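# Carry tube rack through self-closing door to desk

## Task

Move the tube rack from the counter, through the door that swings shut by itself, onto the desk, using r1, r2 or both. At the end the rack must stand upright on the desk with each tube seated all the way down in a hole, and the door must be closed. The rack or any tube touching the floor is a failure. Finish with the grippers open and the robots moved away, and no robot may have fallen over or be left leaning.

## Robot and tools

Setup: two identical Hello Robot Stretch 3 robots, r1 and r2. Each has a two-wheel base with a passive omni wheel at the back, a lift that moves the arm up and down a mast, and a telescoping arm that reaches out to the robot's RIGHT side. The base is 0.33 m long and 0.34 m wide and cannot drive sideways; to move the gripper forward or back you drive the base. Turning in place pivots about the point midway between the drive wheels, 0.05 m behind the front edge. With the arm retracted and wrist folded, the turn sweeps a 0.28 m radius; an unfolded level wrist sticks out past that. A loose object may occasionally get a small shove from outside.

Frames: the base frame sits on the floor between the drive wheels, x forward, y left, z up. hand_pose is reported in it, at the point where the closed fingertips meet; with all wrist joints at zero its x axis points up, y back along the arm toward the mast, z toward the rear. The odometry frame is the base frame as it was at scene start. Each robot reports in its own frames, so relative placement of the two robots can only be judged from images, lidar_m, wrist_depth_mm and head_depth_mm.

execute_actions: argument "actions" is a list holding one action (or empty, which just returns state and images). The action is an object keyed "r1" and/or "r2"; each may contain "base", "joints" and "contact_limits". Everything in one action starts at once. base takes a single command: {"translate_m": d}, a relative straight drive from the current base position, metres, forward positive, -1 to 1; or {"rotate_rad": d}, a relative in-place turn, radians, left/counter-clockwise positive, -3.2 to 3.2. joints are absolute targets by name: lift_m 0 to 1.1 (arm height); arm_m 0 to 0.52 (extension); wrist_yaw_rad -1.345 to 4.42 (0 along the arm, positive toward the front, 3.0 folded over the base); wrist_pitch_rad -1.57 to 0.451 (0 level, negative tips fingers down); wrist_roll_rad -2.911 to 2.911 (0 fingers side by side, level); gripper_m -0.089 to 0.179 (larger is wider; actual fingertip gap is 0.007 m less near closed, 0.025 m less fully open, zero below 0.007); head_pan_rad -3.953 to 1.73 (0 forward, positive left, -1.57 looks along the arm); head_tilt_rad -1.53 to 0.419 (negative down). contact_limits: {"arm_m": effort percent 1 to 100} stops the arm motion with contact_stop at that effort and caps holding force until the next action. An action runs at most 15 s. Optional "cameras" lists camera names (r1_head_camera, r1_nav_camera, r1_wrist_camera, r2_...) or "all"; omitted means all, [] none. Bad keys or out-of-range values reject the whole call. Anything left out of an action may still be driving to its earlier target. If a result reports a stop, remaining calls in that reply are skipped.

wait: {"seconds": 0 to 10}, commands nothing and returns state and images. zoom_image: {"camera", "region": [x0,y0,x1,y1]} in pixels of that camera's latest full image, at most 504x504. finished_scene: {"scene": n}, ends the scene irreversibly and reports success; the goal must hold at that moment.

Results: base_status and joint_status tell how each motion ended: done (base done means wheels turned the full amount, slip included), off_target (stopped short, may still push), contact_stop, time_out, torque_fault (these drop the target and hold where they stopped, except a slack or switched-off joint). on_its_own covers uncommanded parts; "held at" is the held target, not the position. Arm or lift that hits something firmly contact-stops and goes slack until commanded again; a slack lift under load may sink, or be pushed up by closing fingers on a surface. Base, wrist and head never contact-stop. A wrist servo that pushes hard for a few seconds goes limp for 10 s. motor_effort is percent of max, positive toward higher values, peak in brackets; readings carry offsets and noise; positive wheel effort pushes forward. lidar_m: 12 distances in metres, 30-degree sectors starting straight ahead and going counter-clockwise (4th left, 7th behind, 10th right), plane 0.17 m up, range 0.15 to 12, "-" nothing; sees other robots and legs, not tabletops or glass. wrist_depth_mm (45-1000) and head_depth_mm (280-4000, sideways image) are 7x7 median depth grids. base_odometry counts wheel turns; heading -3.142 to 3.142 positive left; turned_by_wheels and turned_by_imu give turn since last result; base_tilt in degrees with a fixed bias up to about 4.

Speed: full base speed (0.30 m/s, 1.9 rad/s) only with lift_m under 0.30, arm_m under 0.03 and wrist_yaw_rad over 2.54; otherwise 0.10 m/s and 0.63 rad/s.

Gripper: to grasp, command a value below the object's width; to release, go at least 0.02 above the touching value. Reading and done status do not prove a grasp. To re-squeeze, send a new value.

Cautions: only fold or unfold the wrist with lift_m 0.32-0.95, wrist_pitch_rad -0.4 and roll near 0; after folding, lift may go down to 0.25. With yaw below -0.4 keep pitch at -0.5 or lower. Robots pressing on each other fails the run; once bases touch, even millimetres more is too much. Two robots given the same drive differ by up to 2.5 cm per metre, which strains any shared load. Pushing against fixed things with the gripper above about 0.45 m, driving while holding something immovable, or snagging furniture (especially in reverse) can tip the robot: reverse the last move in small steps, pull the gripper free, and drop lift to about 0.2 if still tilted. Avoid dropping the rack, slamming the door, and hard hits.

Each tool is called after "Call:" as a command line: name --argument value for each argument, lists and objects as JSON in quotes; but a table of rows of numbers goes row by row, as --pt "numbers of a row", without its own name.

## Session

Call:
execute_actions --actions '[{"r1":{"joints":{"head_tilt_rad":-0.4}},"r2":{"joints":{"head_tilt_rad":-0.4}}}]' --cameras '["r1_nav_camera","r2_nav_camera"]'

Call:
execute_actions --actions '[{"r1":{"joints":{"head_pan_rad":-3.14}},"r2":{"joints":{"head_pan_rad":-3.14}}}]' --cameras '["r1_nav_camera","r2_nav_camera"]'

Scene clock: 0.80 s.
r1.base_odometry: x=+0.000 y=+0.000 heading=+0.000 (m, m, rad; r1's odometry frame)
r1.turned_by_wheels: +0.000 (rad since the last result)
r1.turned_by_imu: +0.000 (rad since the last result)
r1.base_tilt: forward=+0.6 right=+1.6 (deg)
r1.lidar_m: 0.91 2.06 1.42 1.43 1.34 1.37 1.06 1.00 1.01 0.74 0.69 0.70
r1.head_depth_mm: 717 757 797 839 887 939 1002 / 809 853 907 961 1025 1097 1184 / 923 984 1053 1128 1216 1320 1298 / 1209 1296 1406 1523 1683 1531 1317 / 1439 1573 1724 1919 2007 1631 1307 / 1673 1836 2029 2331 2114 1615 1310 / 2122 2381 2597 2789 2129 1621 1307
r1.base_status: not commanded
r1.joint_positions: lift_m=+0.320 arm_m=+0.000 wrist_yaw_rad=+2.918 wrist_pitch_rad=-0.525 wrist_roll_rad=-0.019 gripper_m=+0.037 head_pan_rad=+0.003 head_tilt_rad=-0.395
r1.joint_status: all done
r1.motor_effort: left_wheel=+0(1) right_wheel=+0(0) lift_m=+32(32) arm_m=-1(1) wrist_yaw_rad=-1(1) wrist_pitch_rad=+6(6) wrist_roll_rad=+0(0) gripper_m=+0(1) head_pan_rad=+0(0) head_tilt_rad=-2(20) (%)
r1.hand_pose: x=+0.0252 y=+0.0593 z=+0.3099 quat_wxyz=(+0.258, +0.692, +0.109, +0.665) (m; r1's base frame)
r1.wrist_depth_mm: 967 - - - - - - / - - - - - - - / 917 - 881 860 856 851 849 / 699 668 702 692 680 676 672 / 588 595 599 571 581 570 567 / 513 520 - 511 - 491 490 / 451 - - - 423 428 429
r2.base_odometry: x=+0.000 y=+0.000 heading=+0.000 (m, m, rad; r2's odometry frame)
r2.turned_by_wheels: +0.000 (rad since the last result)
r2.turned_by_imu: +0.000 (rad since the last result)
r2.base_tilt: forward=+1.1 right=+0.7 (deg)
r2.lidar_m: 1.87 1.91 1.26 1.17 1.15 0.78 0.74 0.75 0.97 1.93 1.97 1.99
r2.head_depth_mm: 1671 1777 1914 2072 2199 1783 1422 / 1645 1755 1885 2048 2209 1790 1431 / 1631 1738 1878 2039 2187 1786 1433 / 1624 1728 1849 2016 2123 1799 1432 / 1611 1730 1839 1991 2112 1797 1433 / 1602 1698 1838 1973 2137 1798 1447 / 1585 1689 1802 1941 2096 1823 1442
r2.base_status: not commanded
r2.joint_positions: lift_m=+0.354 arm_m=-0.002 wrist_yaw_rad=+3.068 wrist_pitch_rad=-0.547 wrist_roll_rad=+0.001 gripper_m=+0.037 head_pan_rad=-0.008 head_tilt_rad=-0.395
r2.joint_status: all done
r2.motor_effort: left_wheel=-1(0) right_wheel=-1(1) lift_m=+23(23) arm_m=-1(1) wrist_yaw_rad=+1(1) wrist_pitch_rad=+5(4) wrist_roll_rad=+0(0) gripper_m=+1(1) head_pan_rad=+0(0) head_tilt_rad=-3(20) (%)
r2.hand_pose: x=-0.0061 y=+0.0633 z=+0.3391 quat_wxyz=(+0.216, +0.687, +0.166, +0.673) (m; r2's base frame)
r2.wrist_depth_mm: - - - - - - - / - - - - - - - / 923 923 911 906 868 858 843 / 753 746 723 722 722 700 673 / 639 627 624 607 602 582 573 / 552 541 - - 505 494 495 / 475 482 - - 447 447 427
pictures: r1_nav_camera (sideways: a quarter turn counterclockwise sets it upright), r2_nav_camera (sideways: a quarter turn counterclockwise sets it upright)
Images, in order (width x height): r1_nav_camera 672x504, r2_nav_camera 672x504.

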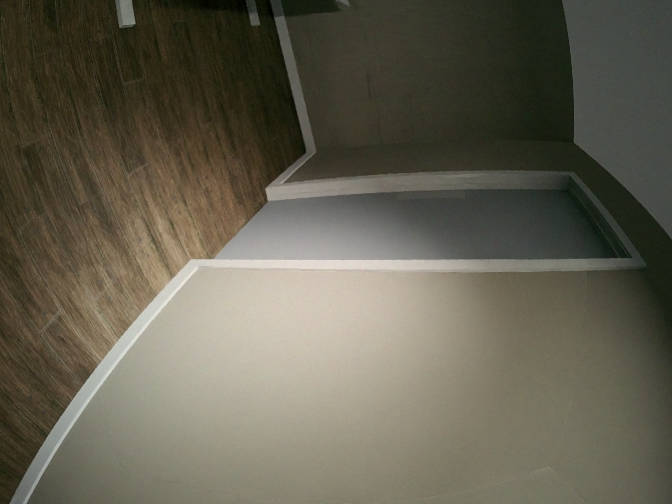

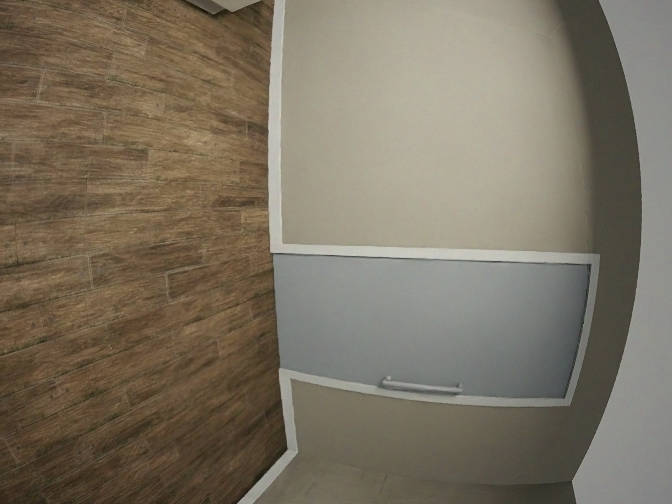

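Scene clock: 2.83 s.
r1.base_odometry: x=+0.000 y=+0.000 heading=+0.000 (m, m, rad; r1's odometry frame)
r1.turned_by_wheels: +0.000 (rad since the last result)
r1.turned_by_imu: +0.000 (rad since the last result)
r1.base_tilt: forward=+0.6 right=+1.6 (deg)
r1.lidar_m: 0.91 2.07 1.42 1.43 1.34 1.37 1.06 1.00 1.02 0.73 0.69 0.70
r1.head_depth_mm: 1171 1295 1437 1612 1749 1639 1325 / 1091 1197 1321 1472 1658 1637 1318 / 1020 1112 1220 1354 1508 1594 1318 / 960 1039 1133 1246 1378 1518 1314 / 901 973 1057 1151 1263 1404 1315 / 856 915 989 1075 1175 1295 1306 / 808 868 933 1008 1094 1199 1263
r1.base_status: not commanded
r1.joint_positions: lift_m=+0.320 arm_m=+0.000 wrist_yaw_rad=+2.918 wrist_pitch_rad=-0.525 wrist_roll_rad=-0.019 gripper_m=+0.037 head_pan_rad=-3.133 head_tilt_rad=-0.395
r1.joint_status: all done
r1.motor_effort: left_wheel=+0(0) right_wheel=+0(0) lift_m=+32(32) arm_m=-1(2) wrist_yaw_rad=+0(1) wrist_pitch_rad=+6(6) wrist_roll_rad=+0(0) gripper_m=+1(0) head_pan_rad=-3(32) head_tilt_rad=-2(2) (%)
r1.hand_pose: x=+0.0252 y=+0.0593 z=+0.3099 quat_wxyz=(+0.258, +0.692, +0.109, +0.665) (m; r1's base frame)
r1.wrist_depth_mm: 992 - - - - - - / - - - - - - - / 901 - 875 837 860 829 828 / 720 684 706 718 673 671 685 / 591 584 589 581 600 572 567 / 512 521 - 513 - 496 494 / 455 - - - 414 433 426
r2.base_odometry: x=+0.000 y=+0.000 heading=+0.000 (m, m, rad; r2's odometry frame)
r2.turned_by_wheels: +0.000 (rad since the last result)
r2.turned_by_imu: +0.000 (rad since the last result)
r2.base_tilt: forward=+1.3 right=+0.8 (deg)
r2.lidar_m: 1.87 1.91 1.26 1.17 1.15 0.79 0.74 0.75 0.97 1.93 1.97 1.99
r2.head_depth_mm: 626 668 717 774 844 927 1027 / 620 665 712 768 838 914 1009 / 615 660 707 764 831 909 1003 / 613 654 699 756 824 901 994 / 608 649 697 752 816 888 984 / 605 643 690 743 809 883 971 / 600 639 687 739 799 876 959
r2.base_status: not commanded
r2.joint_positions: lift_m=+0.354 arm_m=-0.002 wrist_yaw_rad=+3.068 wrist_pitch_rad=-0.547 wrist_roll_rad=+0.001 gripper_m=+0.037 head_pan_rad=-3.133 head_tilt_rad=-0.395
r2.joint_status: all done
r2.motor_effort: left_wheel=+0(1) right_wheel=-1(0) lift_m=+23(22) arm_m=+0(0) wrist_yaw_rad=+0(1) wrist_pitch_rad=+4(4) wrist_roll_rad=+0(0) gripper_m=+0(1) head_pan_rad=-3(35) head_tilt_rad=-1(2) (%)
r2.hand_pose: x=-0.0061 y=+0.0633 z=+0.3391 quat_wxyz=(+0.216, +0.687, +0.166, +0.673) (m; r2's base frame)
r2.wrist_depth_mm: - - - - - - - / - - - - - - - / 910 930 927 918 881 838 835 / 777 757 728 724 701 694 662 / 626 612 619 614 608 581 565 / 534 535 - - 502 502 487 / 465 485 - - 445 443 437
pictures: r1_nav_camera (sideways: a quarter turn counterclockwise sets it upright), r2_nav_camera (sideways: a quarter turn counterclockwise sets it upright)
Images, in order (width x height): r1_nav_camera 672x504, r2_nav_camera 672x504.

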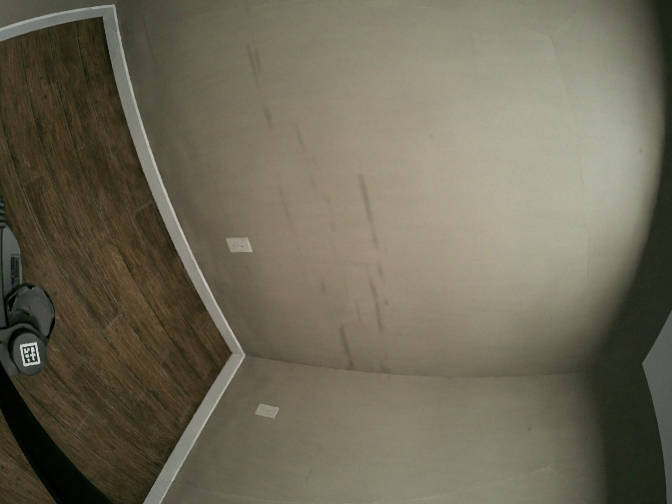

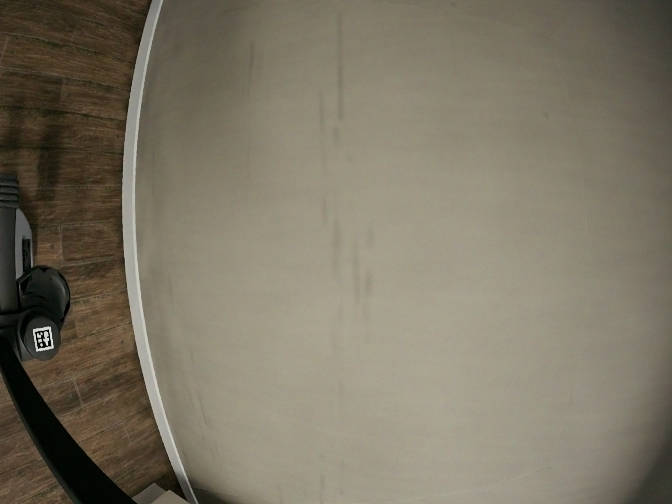

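Call:
execute_actions --actions '[{"r1":{"joints":{"lift_m":0.28,"head_pan_rad":0,"head_tilt_rad":-0.6}},"r2":{"joints":{"lift_m":0.28,"head_pan_rad":0}}}]' --cameras '[]'

Call:
execute_actions --actions '[{"r1":{"base":{"rotate_rad":0.52}},"r2":{"base":{"rotate_rad":1.53}}}]' --cameras '["r2_head_camera"]'

Call:
execute_actions --actions '[{"r1":{"base":{"translate_m":1.0}},"r2":{"base":{"translate_m":0.7}}}]' --cameras '[]'

Call:
execute_actions --actions '[{"r1":{"base":{"translate_m":0.65}},"r2":{"base":{"rotate_rad":1.57},"joints":{"lift_m":0.95,"wrist_pitch_rad":-0.4,"head_pan_rad":-1.57,"head_tilt_rad":-0.6}}}]' --cameras '[]'

Call:
execute_actions --actions '[{"r1":{"base":{"rotate_rad":-1.57}}}]' --cameras '["r1_nav_camera","r2_nav_camera","r2_head_camera"]'

Scene clock: 15.53 s.
r1.base_odometry: x=+0.000 y=+0.000 heading=+0.000 (m, m, rad; r1's odometry frame)
r1.turned_by_wheels: +0.000 (rad since the last result)
r1.turned_by_imu: +0.000 (rad since the last result)
r1.base_tilt: forward=+0.6 right=+1.6 (deg)
r1.lidar_m: 0.91 2.07 1.42 1.43 1.34 1.36 1.06 1.00 1.02 0.73 0.69 0.70
r1.head_depth_mm: 709 764 826 896 980 1084 1132 / 797 863 942 1037 1154 1291 1182 / 903 994 1100 1233 1394 1388 1180 / 1167 1294 1457 1670 1633 1393 1173 / 1407 1588 1842 2029 1705 1386 1178 / 1645 1892 2208 2199 1700 1394 1176 / 2026 2396 2719 2187 1693 1385 1173
r1.base_status: not commanded
r1.joint_positions: lift_m=+0.280 arm_m=+0.000 wrist_yaw_rad=+2.918 wrist_pitch_rad=-0.525 wrist_roll_rad=-0.019 gripper_m=+0.037 head_pan_rad=-0.007 head_tilt_rad=-0.592
r1.joint_status: all done
r1.motor_effort: left_wheel=+0(0) right_wheel=+0(0) lift_m=+20(27) arm_m=-1(2) wrist_yaw_rad=+0(1) wrist_pitch_rad=+6(6) wrist_roll_rad=+0(0) gripper_m=+0(1) head_pan_rad=+3(32) head_tilt_rad=-2(17) (%)
r1.hand_pose: x=+0.0252 y=+0.0593 z=+0.2698 quat_wxyz=(+0.258, +0.692, +0.109, +0.665) (m; r1's base frame)
r1.wrist_depth_mm: 939 - - - - - - / 997 - - - - - - / 809 - 807 783 781 770 748 / 642 615 635 622 630 615 617 / 542 527 541 548 554 521 516 / 483 - - 455 - 445 442 / - - - - 381 395 385
r2.base_odometry: x=+0.000 y=+0.000 heading=+0.000 (m, m, rad; r2's odometry frame)
r2.turned_by_wheels: +0.000 (rad since the last result)
r2.turned_by_imu: -0.001 (rad since the last result)
r2.base_tilt: forward=+1.3 right=+0.9 (deg)
r2.lidar_m: 1.87 1.90 1.26 1.17 1.15 0.79 0.74 0.75 0.97 1.93 1.97 2.00
r2.head_depth_mm: 1676 1779 1912 2094 2177 1776 1423 / 1643 1770 1884 2027 2203 1803 1422 / 1632 1765 1870 2043 2169 1788 1435 / 1612 1727 1859 1989 2129 1809 1432 / 1616 1716 1838 1973 2124 1807 1439 / 1586 1693 1816 1960 2118 1820 1433 / 1590 1686 1801 1927 2084 1824 1447
r2.base_status: not commanded
r2.joint_positions: lift_m=+0.281 arm_m=-0.002 wrist_yaw_rad=+3.068 wrist_pitch_rad=-0.548 wrist_roll_rad=+0.001 gripper_m=+0.037 head_pan_rad=-0.007 head_tilt_rad=-0.395
r2.joint_status: all done
r2.motor_effort: left_wheel=+0(1) right_wheel=+0(1) lift_m=+13(21) arm_m=+0(1) wrist_yaw_rad=+1(1) wrist_pitch_rad=+5(5) wrist_roll_rad=+0(0) gripper_m=+0(1) head_pan_rad=+3(35) head_tilt_rad=-2(3) (%)
r2.hand_pose: x=-0.0061 y=+0.0631 z=+0.2652 quat_wxyz=(+0.217, +0.687, +0.166, +0.673) (m; r2's base frame)
r2.wrist_depth_mm: - - - - - - - / - - - - - 917 890 / 826 790 777 743 739 721 709 / 645 637 608 602 594 594 582 / 540 532 534 521 508 493 488 / 463 - - - 443 425 423 / - - - - 385 379 371
pictures: none
No camera images: the call's "cameras" was empty. Leave "cameras" out to get every camera's image.

Scene clock: 17.83 s.
r1.base_odometry: x=+0.000 y=+0.000 heading=+0.520 (m, m, rad; r1's odometry frame)
r1.turned_by_wheels: +0.520 (rad since the last result)
r1.turned_by_imu: +0.520 (rad since the last result)
r1.base_tilt: forward=+0.5 right=+1.5 (deg)
r1.lidar_m: 2.05 1.42 1.43 1.34 1.36 1.06 0.99 1.01 0.74 0.69 0.70 0.91
r1.head_depth_mm: 1684 1800 1921 1941 1707 1407 1178 / 2242 2411 2444 2192 1713 1403 1179 / 2303 2576 2802 2192 1708 1398 1173 / 2303 2565 2778 2196 1693 1392 1177 / 2313 2564 2782 2214 1706 1388 1177 / 2279 2534 2768 2182 1702 1387 1174 / 2284 2442 2736 2184 1705 1390 1175
r1.base_status: done
r1.joint_positions: lift_m=+0.280 arm_m=+0.000 wrist_yaw_rad=+2.918 wrist_pitch_rad=-0.525 wrist_roll_rad=-0.019 gripper_m=+0.037 head_pan_rad=-0.007 head_tilt_rad=-0.593
r1.joint_status: not commanded
r1.motor_effort: left_wheel=-2(8) right_wheel=+2(6) lift_m=+20(20) arm_m=+0(1) wrist_yaw_rad=+0(0) wrist_pitch_rad=+6(6) wrist_roll_rad=+0(0) gripper_m=+0(0) head_pan_rad=+2(3) head_tilt_rad=-2(2) (%)
r1.hand_pose: x=+0.0252 y=+0.0592 z=+0.2698 quat_wxyz=(+0.258, +0.692, +0.109, +0.665) (m; r1's base frame)
r1.wrist_depth_mm: - - - - - - - / - - - - - - 945 / 810 - 773 778 773 785 761 / 646 607 625 637 631 601 608 / 538 531 542 549 530 518 515 / 476 - - 450 - 451 445 / - - - - 384 394 394
r2.base_odometry: x=+0.000 y=+0.000 heading=+1.530 (m, m, rad; r2's odometry frame)
r2.turned_by_wheels: +1.530 (rad since the last result)
r2.turned_by_imu: +1.528 (rad since the last result)
r2.base_tilt: forward=+1.3 right=+0.8 (deg)
r2.lidar_m: 1.17 1.19 0.80 0.74 0.74 0.94 1.93 1.95 2.02 1.87 1.89 1.28
r2.head_depth_mm: 1631 1748 1833 1327 1419 1563 1427 / 1616 1729 1816 1293 1396 1532 1428 / 1592 1698 1774 1293 1365 1504 1422 / 1561 1672 1757 1259 1338 1466 1432 / 1560 1662 1751 1242 1317 1431 1440 / 1540 1635 1747 1223 1285 1407 1443 / 1510 1618 1708 1218 1268 1378 1441
r2.base_status: done
r2.joint_positions: lift_m=+0.281 arm_m=-0.002 wrist_yaw_rad=+3.068 wrist_pitch_rad=-0.548 wrist_roll_rad=+0.001 gripper_m=+0.037 head_pan_rad=-0.007 head_tilt_rad=-0.396
r2.joint_status: not commanded
r2.motor_effort: left_wheel=-3(13) right_wheel=+2(13) lift_m=+13(13) arm_m=-1(1) wrist_yaw_rad=+0(0) wrist_pitch_rad=+5(5) wrist_roll_rad=+0(0) gripper_m=+1(0) head_pan_rad=+3(3) head_tilt_rad=-2(2) (%)
r2.hand_pose: x=-0.0061 y=+0.0631 z=+0.2652 quat_wxyz=(+0.217, +0.687, +0.166, +0.673) (m; r2's base frame)
r2.wrist_depth_mm: 624 628 691 712 764 797 867 / 660 706 757 795 830 871 896 / 709 745 784 765 748 740 713 / 653 646 604 610 604 584 586 / 539 521 546 545 523 497 483 / 461 - - - 445 425 423 / - - - - 379 380 373
pictures: r2_head_camera (sideways: a quarter turn clockwise sets it upright)
Images, in order (width x height): r2_head_camera 896x504.

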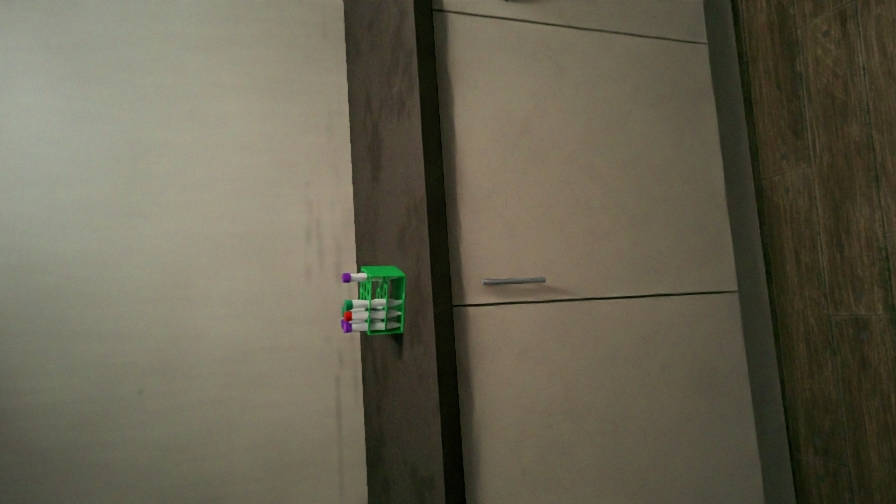

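Scene clock: 22.93 s.
r1.base_odometry: x=+0.868 y=+0.497 heading=+0.520 (m, m, rad; r1's odometry frame)
r1.turned_by_wheels: +0.000 (rad since the last result)
r1.turned_by_imu: +0.007 (rad since the last result)
r1.base_tilt: forward=+0.6 right=+1.6 (deg)
r1.lidar_m: 1.78 1.66 1.51 0.98 1.44 1.88 1.99 0.94 0.65 0.60 0.70 0.92
r1.head_depth_mm: 1440 1535 1554 1565 1561 1399 1180 / 1469 1643 1884 2031 1709 1390 1176 / 1475 1645 1856 2045 1714 1398 1176 / 1462 1633 1851 2036 1695 1396 1177 / 1455 1628 1831 2018 1702 1394 1173 / 1447 1623 1835 2015 1708 1389 1173 / 1444 1615 1821 2019 1699 1390 1172
r1.base_status: done
r1.joint_positions: lift_m=+0.280 arm_m=+0.000 wrist_yaw_rad=+2.918 wrist_pitch_rad=-0.525 wrist_roll_rad=-0.019 gripper_m=+0.037 head_pan_rad=-0.007 head_tilt_rad=-0.594
r1.joint_status: not commanded
r1.motor_effort: left_wheel=-2(7) right_wheel=+2(7) lift_m=+20(20) arm_m=-2(1) wrist_yaw_rad=+0(2) wrist_pitch_rad=+6(6) wrist_roll_rad=+0(0) gripper_m=+1(1) head_pan_rad=+3(3) head_tilt_rad=-2(2) (%)
r1.hand_pose: x=+0.0252 y=+0.0592 z=+0.2698 quat_wxyz=(+0.258, +0.692, +0.109, +0.665) (m; r1's base frame)
r1.wrist_depth_mm: - - - - - - - / - - - - - - 990 / 819 - 775 774 773 757 775 / 632 633 641 634 628 616 615 / 530 535 536 543 537 519 513 / 478 - - 446 - 443 445 / - - - - 386 394 389
r2.base_odometry: x=+0.029 y=+0.699 heading=+1.530 (m, m, rad; r2's odometry frame)
r2.turned_by_wheels: +0.000 (rad since the last result)
r2.turned_by_imu: -0.005 (rad since the last result)
r2.base_tilt: forward=+1.3 right=+0.8 (deg)
r2.lidar_m: 0.48 0.49 0.60 0.82 0.83 1.05 2.21 2.66 1.94 1.79 0.81 0.53
r2.head_depth_mm: 982 1050 1130 1086 718 602 660 / 969 1039 1110 1086 721 579 643 / 958 1024 1096 1096 724 579 629 / 947 1009 1084 1123 723 560 614 / 937 996 1063 1111 686 560 595 / 924 985 1056 1103 674 543 587 / 915 970 1042 1083 734 545 574
r2.base_status: done
r2.joint_positions: lift_m=+0.281 arm_m=-0.002 wrist_yaw_rad=+3.068 wrist_pitch_rad=-0.548 wrist_roll_rad=+0.001 gripper_m=+0.037 head_pan_rad=-0.007 head_tilt_rad=-0.396
r2.joint_status: not commanded
r2.motor_effort: left_wheel=-2(8) right_wheel=+1(11) lift_m=+13(13) arm_m=-1(1) wrist_yaw_rad=+1(1) wrist_pitch_rad=+5(5) wrist_roll_rad=+0(0) gripper_m=+1(1) head_pan_rad=+2(3) head_tilt_rad=-2(2) (%)
r2.hand_pose: x=-0.0061 y=+0.0631 z=+0.2651 quat_wxyz=(+0.217, +0.687, +0.166, +0.673) (m; r2's base frame)
r2.wrist_depth_mm: 678 695 762 816 819 586 440 / 723 756 831 846 900 663 458 / 783 796 780 770 730 677 516 / 641 628 608 605 603 586 533 / 548 540 532 530 522 488 488 / 456 - - - 445 430 423 / - - - - 382 375 374
pictures: none
No camera images: the call's "cameras" was empty. Leave "cameras" out to get every camera's image.

Scene clock: 29.87 s.
r1.base_odometry: x=+1.432 y=+0.819 heading=+0.520 (m, m, rad; r1's odometry frame)
r1.turned_by_wheels: +0.000 (rad since the last result)
r1.turned_by_imu: +0.005 (rad since the last result)
r1.base_tilt: forward=+0.6 right=+1.6 (deg)
r1.lidar_m: 1.13 1.16 1.21 1.46 1.49 1.95 2.64 0.84 0.68 0.64 0.62 0.75
r1.head_depth_mm: 922 1032 1172 1314 1465 1352 1179 / 922 1029 1164 1340 1565 1395 1182 / 919 1020 1165 1344 1561 1396 1183 / 915 1025 1155 1338 1552 1394 1182 / 915 1014 1154 1331 1549 1396 1174 / 908 1018 1147 1320 1551 1391 1177 / 907 1011 1143 1314 1553 1385 1170
r1.base_status: done
r1.joint_positions: lift_m=+0.280 arm_m=+0.000 wrist_yaw_rad=+2.918 wrist_pitch_rad=-0.525 wrist_roll_rad=-0.019 gripper_m=+0.037 head_pan_rad=-0.007 head_tilt_rad=-0.594
r1.joint_status: not commanded
r1.motor_effort: left_wheel=-2(5) right_wheel=+2(7) lift_m=+21(20) arm_m=-2(1) wrist_yaw_rad=+0(0) wrist_pitch_rad=+6(6) wrist_roll_rad=+0(0) gripper_m=+0(1) head_pan_rad=+3(3) head_tilt_rad=-3(2) (%)
r1.hand_pose: x=+0.0252 y=+0.0592 z=+0.2698 quat_wxyz=(+0.258, +0.692, +0.109, +0.665) (m; r1's base frame)
r1.wrist_depth_mm: 848 - - - - - - / - - - - - - 944 / 770 - 799 781 777 772 768 / 654 629 636 637 621 618 617 / 536 524 545 540 546 522 521 / 472 - - 456 - 448 442 / - - - - 382 393 385
r2.base_odometry: x=+0.029 y=+0.699 heading=+3.100 (m, m, rad; r2's odometry frame)
r2.turned_by_wheels: +1.570 (rad since the last result)
r2.turned_by_imu: +1.573 (rad since the last result)
r2.base_tilt: forward=+1.3 right=+0.7 (deg)
r2.lidar_m: 0.82 0.83 1.05 2.25 2.67 1.92 1.79 0.80 0.52 0.48 0.49 0.60
r2.head_depth_mm: 964 1063 1038 712 595 - - / 954 1055 1039 715 607 - - / 946 1044 1052 719 610 - - / 931 1028 1056 693 590 - - / 928 1018 1062 678 591 - - / 914 1005 1069 695 591 669 784 / 910 998 1062 730 572 659 786
r2.base_status: done
r2.joint_positions: lift_m=+0.949 arm_m=-0.002 wrist_yaw_rad=+3.068 wrist_pitch_rad=-0.419 wrist_roll_rad=+0.001 gripper_m=+0.037 head_pan_rad=-1.563 head_tilt_rad=-0.593
r2.joint_status: all done
r2.motor_effort: left_wheel=-3(13) right_wheel=+2(10) lift_m=+30(32) arm_m=+0(1) wrist_yaw_rad=+1(0) wrist_pitch_rad=+7(9) wrist_roll_rad=+0(0) gripper_m=+1(1) head_pan_rad=-3(35) head_tilt_rad=-3(17) (%)
r2.hand_pose: x=-0.0048 y=+0.0811 z=+0.9618 quat_wxyz=(+0.173, +0.697, +0.122, +0.686) (m; r2's base frame)
r2.wrist_depth_mm: - - - - - - 764 / - - - - - - 775 / - - - - - - 787 / - - - - - - 794 / - - - - - - 810 / - - - - - - 828 / - - - - - - 881
pictures: none
No camera images: the call's "cameras" was empty. Leave "cameras" out to get every camera's image.

Scene clock: 32.03 s.
r1.base_odometry: x=+1.432 y=+0.819 heading=-1.050 (m, m, rad; r1's odometry frame)
r1.turned_by_wheels: -1.570 (rad since the last result)
r1.turned_by_imu: -1.566 (rad since the last result)
r1.base_tilt: forward=+0.5 right=+1.6 (deg)
r1.lidar_m: 0.64 0.62 0.76 1.13 1.16 1.22 1.46 1.13 1.96 2.64 0.83 0.68
r1.head_depth_mm: 504 564 637 737 867 1065 1183 / 504 562 638 735 868 1058 1177 / 502 562 635 733 860 1054 1179 / 501 559 634 730 865 1046 1178 / 500 559 632 727 858 1047 1175 / 499 557 630 727 855 1038 1149 / 496 555 628 723 809 922 1101
r1.base_status: done
r1.joint_positions: lift_m=+0.280 arm_m=+0.000 wrist_yaw_rad=+2.918 wrist_pitch_rad=-0.526 wrist_roll_rad=-0.019 gripper_m=+0.037 head_pan_rad=-0.007 head_tilt_rad=-0.594
r1.joint_status: not commanded
r1.motor_effort: left_wheel=+3(9) right_wheel=-2(5) lift_m=+20(20) arm_m=-2(1) wrist_yaw_rad=+1(1) wrist_pitch_rad=+6(6) wrist_roll_rad=+0(0) gripper_m=+1(1) head_pan_rad=+3(3) head_tilt_rad=-2(3) (%)
r1.hand_pose: x=+0.0252 y=+0.0592 z=+0.2698 quat_wxyz=(+0.258, +0.692, +0.109, +0.665) (m; r1's base frame)
r1.wrist_depth_mm: 943 - - - - 697 520 / 952 - - - 947 694 534 / 799 - 809 776 777 694 546 / 640 628 631 623 624 612 575 / 539 531 546 540 551 516 513 / 462 - - 453 - 457 442 / - - - - 382 392 387
r2.base_odometry: x=+0.029 y=+0.699 heading=+3.100 (m, m, rad; r2's odometry frame)
r2.turned_by_wheels: +0.000 (rad since the last result)
r2.turned_by_imu: +0.000 (rad since the last result)
r2.base_tilt: forward=+1.2 right=+0.6 (deg)
r2.lidar_m: 0.82 0.83 1.05 2.25 2.66 1.92 1.79 0.80 0.52 0.48 0.49 0.61
r2.head_depth_mm: 960 1064 1038 712 595 - - / 952 1054 1040 715 609 - - / 943 1042 1046 718 609 - - / 935 1028 1056 692 589 - - / 924 1014 1062 680 590 - - / 920 1007 1064 695 593 671 786 / 909 997 1059 730 574 661 786
r2.base_status: not commanded
r2.joint_positions: lift_m=+0.949 arm_m=-0.002 wrist_yaw_rad=+3.068 wrist_pitch_rad=-0.419 wrist_roll_rad=+0.001 gripper_m=+0.037 head_pan_rad=-1.563 head_tilt_rad=-0.593
r2.joint_status: not commanded
r2.motor_effort: left_wheel=-3(3) right_wheel=+2(2) lift_m=+30(30) arm_m=+0(1) wrist_yaw_rad=+1(1) wrist_pitch_rad=+7(7) wrist_roll_rad=+0(0) gripper_m=+1(1) head_pan_rad=-3(3) head_tilt_rad=-4(3) (%)
r2.hand_pose: x=-0.0048 y=+0.0811 z=+0.9618 quat_wxyz=(+0.173, +0.697, +0.122, +0.686) (m; r2's base frame)
r2.wrist_depth_mm: - - - - - - 745 / - - - - - - 758 / - - - - - - 797 / - - - - - - 810 / - - - - - - 857 / - - - - - - 850 / - - - - - - 887
pictures: r1_nav_camera (sideways: a quarter turn counterclockwise sets it upright), r2_head_camera (sideways: a quarter turn clockwise sets it upright), r2_nav_camera (sideways: a quarter turn counterclockwise sets it upright)
Images, in order (width x height): r1_nav_camera 672x504, r2_head_camera 896x504, r2_nav_camera 672x504.

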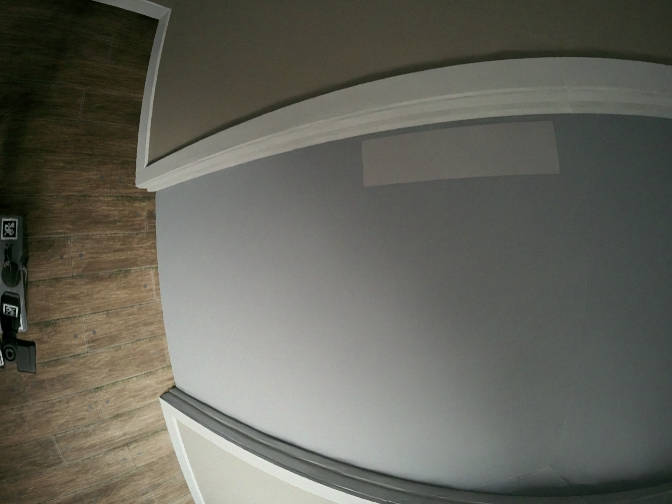

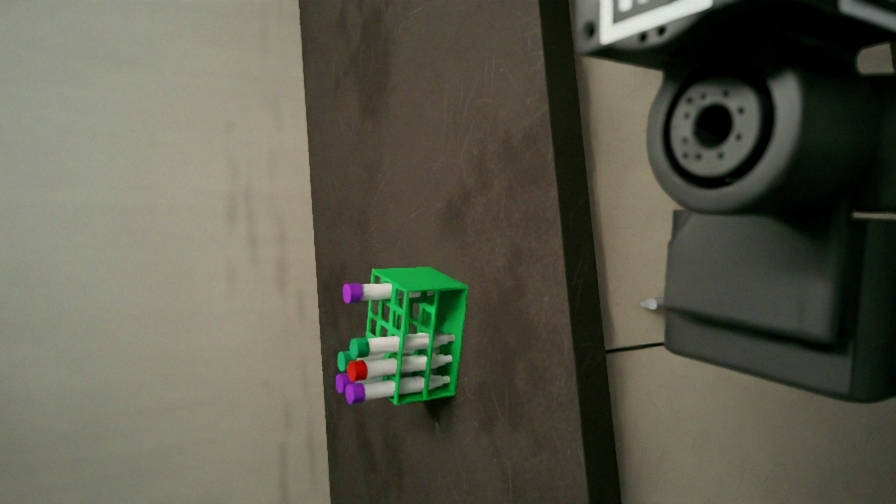

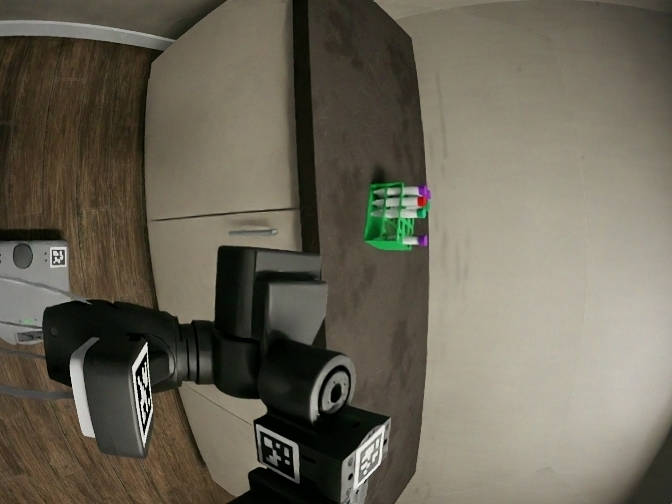

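Call:
execute_actions --actions '[{"r1":{"base":{"translate_m":1.0}},"r2":{"base":{"translate_m":-0.36},"joints":{"wrist_yaw_rad":1.2,"gripper_m":0.17}}}]' --cameras '[]'

Call:
execute_actions --actions '[{"r1":{"base":{"translate_m":0.3}},"r2":{"joints":{"arm_m":0.38,"wrist_pitch_rad":-0.15,"lift_m":0.88}}}]' --cameras '["r2_wrist_camera"]'

Scene clock: 44.07 s.
r1.base_odometry: x=+1.930 y=-0.048 heading=-1.050 (m, m, rad; r1's odometry frame)
r1.turned_by_wheels: +0.000 (rad since the last result)
r1.turned_by_imu: -0.012 (rad since the last result)
r1.base_tilt: forward=+0.6 right=+1.6 (deg)
r1.lidar_m: 0.22 1.84 1.27 1.20 0.46 0.46 2.45 2.05 0.34 0.21 0.18 0.18
r1.head_depth_mm: - - - - - - - / - - - - - 289 315 / - - - - 292 321 388 / - - - 294 325 398 511 / - - 295 333 408 553 1123 / 1922 2131 2401 2166 1698 1384 1176 / 1903 2118 2418 2156 1682 1385 1170
r1.base_status: done
r1.joint_positions: lift_m=+0.280 arm_m=+0.000 wrist_yaw_rad=+2.917 wrist_pitch_rad=-0.527 wrist_roll_rad=-0.019 gripper_m=+0.037 head_pan_rad=-0.004 head_tilt_rad=-0.600
r1.joint_status: not commanded
r1.motor_effort: left_wheel=+0(47) right_wheel=+4(39) lift_m=+27(28) arm_m=+0(0) wrist_yaw_rad=+2(21) wrist_pitch_rad=+7(11) wrist_roll_rad=+0(0) gripper_m=+0(6) head_pan_rad=+2(3) head_tilt_rad=+1(3) (%)
r1.hand_pose: x=+0.0254 y=+0.0589 z=+0.2691 quat_wxyz=(+0.259, +0.692, +0.109, +0.665) (m; r1's base frame)
r1.wrist_depth_mm: 489 - - - - - - / 494 - - - - - 975 / 505 - 771 777 760 762 768 / 471 600 655 626 619 615 608 / 464 537 548 540 541 517 509 / 465 - - 450 - 448 440 / - - - - 385 391 370
r2.base_odometry: x=+0.388 y=+0.684 heading=+3.100 (m, m, rad; r2's odometry frame)
r2.turned_by_wheels: +0.000 (rad since the last result)
r2.turned_by_imu: +0.001 (rad since the last result)
r2.base_tilt: forward=+1.2 right=+0.7 (deg)
r2.lidar_m: 1.18 1.20 1.51 2.59 1.59 1.54 1.43 0.88 0.58 0.53 0.54 0.67
r2.head_depth_mm: 1000 1106 1043 713 681 - - / 989 1090 1038 715 690 - - / 979 1079 1053 718 681 - - / 966 1071 1057 722 667 783 - / 958 1060 1063 724 657 747 - / 949 1047 1070 728 645 - - / 945 1038 1077 730 619 714 890
r2.base_status: done
r2.joint_positions: lift_m=+0.949 arm_m=-0.002 wrist_yaw_rad=+1.203 wrist_pitch_rad=-0.419 wrist_roll_rad=+0.001 gripper_m=+0.170 head_pan_rad=-1.563 head_tilt_rad=-0.593
r2.joint_status: all done
r2.motor_effort: left_wheel=-3(10) right_wheel=+2(3) lift_m=+30(31) arm_m=-1(1) wrist_yaw_rad=-3(2) wrist_pitch_rad=+7(7) wrist_roll_rad=+0(0) gripper_m=+1(84) head_pan_rad=-3(3) head_tilt_rad=-3(2) (%)
r2.hand_pose: x=+0.1878 y=-0.2234 z=+0.9618 quat_wxyz=(+0.654, +0.513, -0.487, +0.270) (m; r2's base frame)
r2.wrist_depth_mm: 774 834 - - - 544 725 / 806 937 - 732 628 480 555 / 888 - - 713 475 407 388 / 959 - - 826 510 352 299 / - - - 929 551 415 288 / - - - - 597 460 301 / - - - - 657 438 348
pictures: none
No camera images: the call's "cameras" was empty. Leave "cameras" out to get every camera's image.

Scene clock: 48.07 s.
r1.base_odometry: x=+2.079 y=-0.308 heading=-1.050 (m, m, rad; r1's odometry frame)
r1.turned_by_wheels: +0.000 (rad since the last result)
r1.turned_by_imu: +0.001 (rad since the last result)
r1.base_tilt: forward=+0.6 right=+1.5 (deg)
r1.lidar_m: 2.02 1.87 1.30 1.22 0.93 0.70 2.33 0.63 0.28 0.21 0.21 0.22
r1.head_depth_mm: 1683 1879 2126 2198 1692 1387 1175 / 1677 1867 2118 2183 1704 1388 1176 / 1677 1860 2120 2169 1709 1384 1169 / 1659 1873 2117 2186 1687 1383 1167 / 1653 1863 2084 2179 1694 1390 1169 / 1665 1851 2098 2173 1693 1381 1172 / 1647 1828 2086 2173 1700 1376 1174
r1.base_status: done
r1.joint_positions: lift_m=+0.280 arm_m=+0.000 wrist_yaw_rad=+2.918 wrist_pitch_rad=-0.527 wrist_roll_rad=-0.019 gripper_m=+0.037 head_pan_rad=-0.004 head_tilt_rad=-0.600
r1.joint_status: not commanded
r1.motor_effort: left_wheel=+1(8) right_wheel=+2(17) lift_m=+27(27) arm_m=-2(1) wrist_yaw_rad=+1(7) wrist_pitch_rad=+7(7) wrist_roll_rad=+0(0) gripper_m=+0(1) head_pan_rad=+1(2) head_tilt_rad=+0(0) (%)
r1.hand_pose: x=+0.0252 y=+0.0590 z=+0.2691 quat_wxyz=(+0.259, +0.692, +0.110, +0.665) (m; r1's base frame)
r1.wrist_depth_mm: 941 - - - - - - / 927 - - - - - - / 800 - 793 792 794 750 729 / 634 621 647 618 624 610 613 / 533 534 551 536 539 523 519 / 479 - - 457 - 452 435 / - - - - 386 393 390
r2.base_odometry: x=+0.388 y=+0.684 heading=+3.100 (m, m, rad; r2's odometry frame)
r2.turned_by_wheels: +0.000 (rad since the last result)
r2.turned_by_imu: +0.000 (rad since the last result)
r2.base_tilt: forward=+1.2 right=+0.8 (deg)
r2.lidar_m: 1.18 1.20 1.51 2.59 1.36 1.41 1.43 0.88 0.57 0.53 0.53 0.67
r2.head_depth_mm: 1003 1102 1035 783 - 837 1028 / 986 1091 1114 685 695 823 1000 / 982 1079 1146 659 681 801 974 / 967 1071 1055 659 670 781 947 / 958 1059 1091 664 656 766 923 / 953 1047 1068 727 643 753 901 / 941 1033 1072 762 618 735 877
r2.base_status: not commanded
r2.joint_positions: lift_m=+0.881 arm_m=+0.380 wrist_yaw_rad=+1.201 wrist_pitch_rad=-0.172 wrist_roll_rad=+0.001 gripper_m=+0.170 head_pan_rad=-1.563 head_tilt_rad=-0.593
r2.joint_status: all done
r2.motor_effort: left_wheel=-3(3) right_wheel=+2(2) lift_m=+13(28) arm_m=+5(5) wrist_yaw_rad=-1(3) wrist_pitch_rad=+7(6) wrist_roll_rad=+0(0) gripper_m=+1(1) head_pan_rad=-3(3) head_tilt_rad=-4(4) (%)
r2.hand_pose: x=+0.2101 y=-0.6145 z=+0.9517 quat_wxyz=(+0.616, +0.448, -0.547, +0.348) (m; r2's base frame)
r2.wrist_depth_mm: 833 889 - - 729 560 444 / 859 922 - - 743 570 454 / 877 942 758 629 691 569 467 / 905 494 388 365 386 365 350 / 936 307 278 269 260 266 245 / - - 209 203 197 189 195 / - 164 165 162 159 156 153
pictures: r2_wrist_camera
Images, in order (width x height): r2_wrist_camera 644x364.

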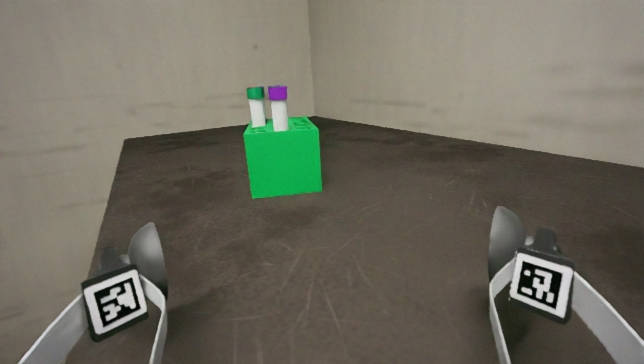

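Call:
execute_actions --actions '[{"r1":{"base":{"translate_m":-0.15}},"r2":{"base":{"translate_m":0.267},"joints":{"arm_m":0.435,"lift_m":0.87}}}]' --cameras '["r2_wrist_camera"]'

Call:
execute_actions --actions '[{"r1":{"base":{"rotate_rad":-1.5}},"r2":{"joints":{"gripper_m":0.03}}}]' --cameras '[]'

Call:
execute_actions --actions '[{"r1":{"base":{"translate_m":0.45}},"r2":{"joints":{"lift_m":0.97}}}]' --cameras '["r2_wrist_camera"]'

Scene clock: 56.83 s.
r1.base_odometry: x=+2.004 y=-0.178 heading=-1.050 (m, m, rad; r1's odometry frame)
r1.turned_by_wheels: +0.000 (rad since the last result)
r1.turned_by_imu: -0.001 (rad since the last result)
r1.base_tilt: forward=+0.6 right=+1.5 (deg)
r1.lidar_m: 0.27 1.86 1.28 1.21 0.70 0.57 2.25 2.20 0.30 0.21 0.20 0.21
r1.head_depth_mm: - - - - - 296 321 / 1794 2006 2228 295 310 348 400 / 1783 2008 2272 2188 1648 1287 536 / 1801 1995 2281 2177 1693 1387 1181 / 1785 2003 2258 2163 1691 1385 1174 / 1793 2016 2266 2170 1689 1379 1173 / 1776 1992 2240 2169 1694 1386 1176
r1.base_status: done
r1.joint_positions: lift_m=+0.280 arm_m=+0.000 wrist_yaw_rad=+2.922 wrist_pitch_rad=-0.527 wrist_roll_rad=-0.019 gripper_m=+0.037 head_pan_rad=-0.004 head_tilt_rad=-0.600
r1.joint_status: not commanded
r1.motor_effort: left_wheel=+0(7) right_wheel=+2(3) lift_m=+27(27) arm_m=-1(1) wrist_yaw_rad=-3(3) wrist_pitch_rad=+7(7) wrist_roll_rad=+0(0) gripper_m=+0(1) head_pan_rad=+2(1) head_tilt_rad=+0(1) (%)
r1.hand_pose: x=+0.0243 y=+0.0592 z=+0.2691 quat_wxyz=(+0.257, +0.692, +0.111, +0.665) (m; r1's base frame)
r1.wrist_depth_mm: 710 - - - - - - / 739 - - - - - 981 / 713 - 788 784 775 755 768 / 635 654 629 638 628 626 601 / 538 531 550 532 538 513 522 / 468 - - - - 443 448 / - - - - 387 388 390
r2.base_odometry: x=+0.122 y=+0.696 heading=+3.100 (m, m, rad; r2's odometry frame)
r2.turned_by_wheels: +0.000 (rad since the last result)
r2.turned_by_imu: -0.004 (rad since the last result)
r2.base_tilt: forward=+1.3 right=+0.7 (deg)
r2.lidar_m: 0.92 0.93 1.17 2.50 1.62 1.64 1.70 0.82 0.54 0.49 0.50 0.62
r2.head_depth_mm: 972 1073 1031 780 - 787 951 / 962 1064 1133 685 645 760 923 / 953 1051 1130 672 609 744 896 / 944 1042 1100 663 610 723 876 / 932 1023 1091 691 612 709 855 / 922 1016 1076 679 592 683 831 / 913 1004 1068 679 594 677 808
r2.base_status: done
r2.joint_positions: lift_m=+0.871 arm_m=+0.435 wrist_yaw_rad=+1.201 wrist_pitch_rad=-0.172 wrist_roll_rad=+0.001 gripper_m=+0.170 head_pan_rad=-1.563 head_tilt_rad=-0.593
r2.joint_status: all done
r2.motor_effort: left_wheel=-3(4) right_wheel=+2(9) lift_m=+13(13) arm_m=+5(2) wrist_yaw_rad=+0(1) wrist_pitch_rad=+8(7) wrist_roll_rad=+0(0) gripper_m=+1(0) head_pan_rad=-3(3) head_tilt_rad=-3(3) (%)
r2.hand_pose: x=+0.2101 y=-0.6695 z=+0.9417 quat_wxyz=(+0.616, +0.448, -0.547, +0.348) (m; r2's base frame)
r2.wrist_depth_mm: 646 714 837 863 615 468 381 / 675 736 791 78 647 484 387 / 687 750 549 83 611 491 402 / 460 410 137 89 332 340 325 / 277 276 104 89 92 245 228 / 203 - 85 89 95 175 179 / - 151 90 95 101 143 141
pictures: r2_wrist_camera
Images, in order (width x height): r2_wrist_camera 644x364.

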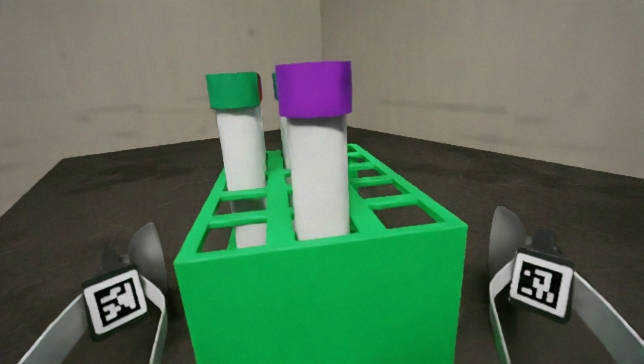

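Scene clock: 59.77 s.
r1.base_odometry: x=+2.004 y=-0.178 heading=-2.550 (m, m, rad; r1's odometry frame)
r1.turned_by_wheels: -1.500 (rad since the last result)
r1.turned_by_imu: -1.468 (rad since the last result)
r1.base_tilt: forward=+0.5 right=+1.6 (deg)
r1.lidar_m: 0.15 - 0.15 0.18 1.65 1.23 1.20 0.62 0.57 2.19 0.63 0.20
r1.head_depth_mm: - - - - - 319 471 / - - - - - - 360 / - - - - - - 313 / - - - - - - - / - - - - - - - / - - - - - - - / - - - - - - -
r1.base_status: done
r1.joint_positions: lift_m=+0.280 arm_m=+0.000 wrist_yaw_rad=+2.919 wrist_pitch_rad=-0.527 wrist_roll_rad=-0.019 gripper_m=+0.037 head_pan_rad=-0.004 head_tilt_rad=-0.600
r1.joint_status: not commanded
r1.motor_effort: left_wheel=+5(66) right_wheel=-2(26) lift_m=+30(33) arm_m=-1(1) wrist_yaw_rad=+0(3) wrist_pitch_rad=+7(8) wrist_roll_rad=+0(0) gripper_m=+1(0) head_pan_rad=+2(2) head_tilt_rad=+0(1) (%)
r1.hand_pose: x=+0.0250 y=+0.0590 z=+0.2690 quat_wxyz=(+0.258, +0.692, +0.110, +0.665) (m; r1's base frame)
r1.wrist_depth_mm: - - - 208 162 132 112 / - - - 231 174 141 118 / 774 - 799 262 191 151 125 / 646 638 626 296 210 162 133 / 543 530 546 323 223 176 142 / 471 - - 342 - 193 152 / - - - - 319 204 164
r2.base_odometry: x=+0.122 y=+0.696 heading=+3.100 (m, m, rad; r2's odometry frame)
r2.turned_by_wheels: +0.000 (rad since the last result)
r2.turned_by_imu: +0.000 (rad since the last result)
r2.base_tilt: forward=+1.3 right=+0.9 (deg)
r2.lidar_m: 0.92 0.93 1.17 2.50 1.71 1.72 1.69 0.82 0.54 0.49 0.50 0.62
r2.head_depth_mm: 974 1073 1036 783 - 792 951 / 961 1061 1130 683 646 754 923 / 950 1052 1129 677 610 743 899 / 944 1039 1098 659 610 722 875 / 934 1026 1085 692 612 710 854 / 923 1017 1081 685 592 682 829 / 915 1008 1063 676 593 679 810
r2.base_status: not commanded
r2.joint_positions: lift_m=+0.871 arm_m=+0.435 wrist_yaw_rad=+1.201 wrist_pitch_rad=-0.172 wrist_roll_rad=+0.001 gripper_m=+0.036 head_pan_rad=-1.563 head_tilt_rad=-0.593
r2.joint_status: gripper_m off_target (ended at +0.036, target +0.030)
r2.on_its_own: gripper_m is held at +0.037, not at your +0.030, by its stall guard, which is still easing
r2.motor_effort: left_wheel=-3(3) right_wheel=+2(2) lift_m=+12(13) arm_m=+5(4) wrist_yaw_rad=+0(0) wrist_pitch_rad=+7(7) wrist_roll_rad=+0(0) gripper_m=-7(99) head_pan_rad=-3(3) head_tilt_rad=-3(2) (%)
r2.hand_pose: x=+0.2101 y=-0.6695 z=+0.9417 quat_wxyz=(+0.616, +0.448, -0.547, +0.348) (m; r2's base frame)
r2.wrist_depth_mm: 655 735 816 867 617 472 377 / 673 723 164 163 626 486 392 / 695 746 161 112 608 498 402 / 463 413 145 118 144 340 324 / 276 266 150 103 121 234 226 / 201 199 125 108 127 181 175 / 158 155 147 114 136 143 141
pictures: none
No camera images: the call's "cameras" was empty. Leave "cameras" out to get every camera's image.

Scene clock: 63.03 s.
r1.base_odometry: x=+1.631 y=-0.429 heading=-2.550 (m, m, rad; r1's odometry frame)
r1.turned_by_wheels: +0.000 (rad since the last result)
r1.turned_by_imu: +0.000 (rad since the last result)
r1.base_tilt: forward=+0.6 right=+1.5 (deg)
r1.lidar_m: - - 0.15 2.16 2.26 1.70 1.63 0.93 2.42 0.19 0.15 -
r1.head_depth_mm: - - - - - - - / - - - - - - - / - - - - - - - / - - - - - - - / - - - - - - - / - - - - - - - / - - - - - - -
r1.base_status: done
r1.joint_positions: lift_m=+0.280 arm_m=+0.000 wrist_yaw_rad=+2.920 wrist_pitch_rad=-0.527 wrist_roll_rad=-0.019 gripper_m=+0.037 head_pan_rad=+0.007 head_tilt_rad=-0.599
r1.joint_status: not commanded
r1.motor_effort: left_wheel=+2(25) right_wheel=+7(18) lift_m=+31(31) arm_m=-1(0) wrist_yaw_rad=-1(17) wrist_pitch_rad=+7(7) wrist_roll_rad=+0(0) gripper_m=+0(6) head_pan_rad=-2(6) head_tilt_rad=-1(1) (%)
r1.hand_pose: x=+0.0248 y=+0.0591 z=+0.2690 quat_wxyz=(+0.258, +0.692, +0.110, +0.665) (m; r1's base frame)
r1.wrist_depth_mm: - - - - 191 104 71 / - - - - 197 105 72 / 811 - 798 794 200 106 72 / 632 624 625 636 206 107 73 / 536 534 541 519 186 109 74 / 480 - - - - 110 74 / - - - - 257 105 75
r2.base_odometry: x=+0.122 y=+0.696 heading=+3.100 (m, m, rad; r2's odometry frame)
r2.turned_by_wheels: +0.000 (rad since the last result)
r2.turned_by_imu: +0.000 (rad since the last result)
r2.base_tilt: forward=+1.3 right=+0.9 (deg)
r2.lidar_m: 0.92 0.93 1.17 2.50 2.65 1.18 1.69 0.82 0.54 0.49 0.50 0.62
r2.head_depth_mm: 974 1068 - 680 656 778 951 / 964 1040 974 715 643 757 925 / 952 1025 923 719 610 743 900 / 945 1036 - 721 611 724 876 / 932 1017 1091 723 611 707 850 / 925 1006 681 726 592 682 828 / 920 1010 634 730 593 678 809
r2.base_status: not commanded
r2.joint_positions: lift_m=+0.969 arm_m=+0.435 wrist_yaw_rad=+1.201 wrist_pitch_rad=-0.180 wrist_roll_rad=+0.001 gripper_m=+0.050 head_pan_rad=-1.563 head_tilt_rad=-0.593
r2.joint_status: all done
r2.on_its_own: gripper_m is held at +0.049, not at your +0.030, by its stall guard, which is still easing
r2.motor_effort: left_wheel=-3(3) right_wheel=+2(2) lift_m=+31(32) arm_m=+4(4) wrist_yaw_rad=+0(1) wrist_pitch_rad=+10(11) wrist_roll_rad=+0(0) gripper_m=-21(25) head_pan_rad=-3(3) head_tilt_rad=-3(2) (%)
r2.hand_pose: x=+0.2096 y=-0.6693 z=+1.0385 quat_wxyz=(+0.617, +0.450, -0.545, +0.345) (m; r2's base frame)
r2.wrist_depth_mm: 659 713 816 850 629 467 381 / 670 751 782 167 653 482 393 / 680 782 162 174 681 505 401 / 720 764 148 120 153 512 412 / 716 471 151 104 123 416 401 / 374 356 127 108 127 325 310 / 285 277 257 113 139 257 254
pictures: r2_wrist_camera
Images, in order (width x height): r2_wrist_camera 644x364.

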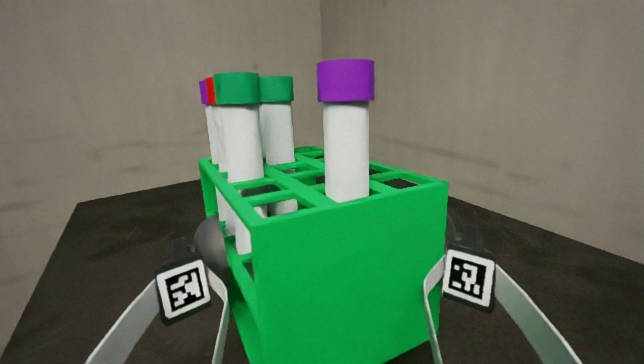

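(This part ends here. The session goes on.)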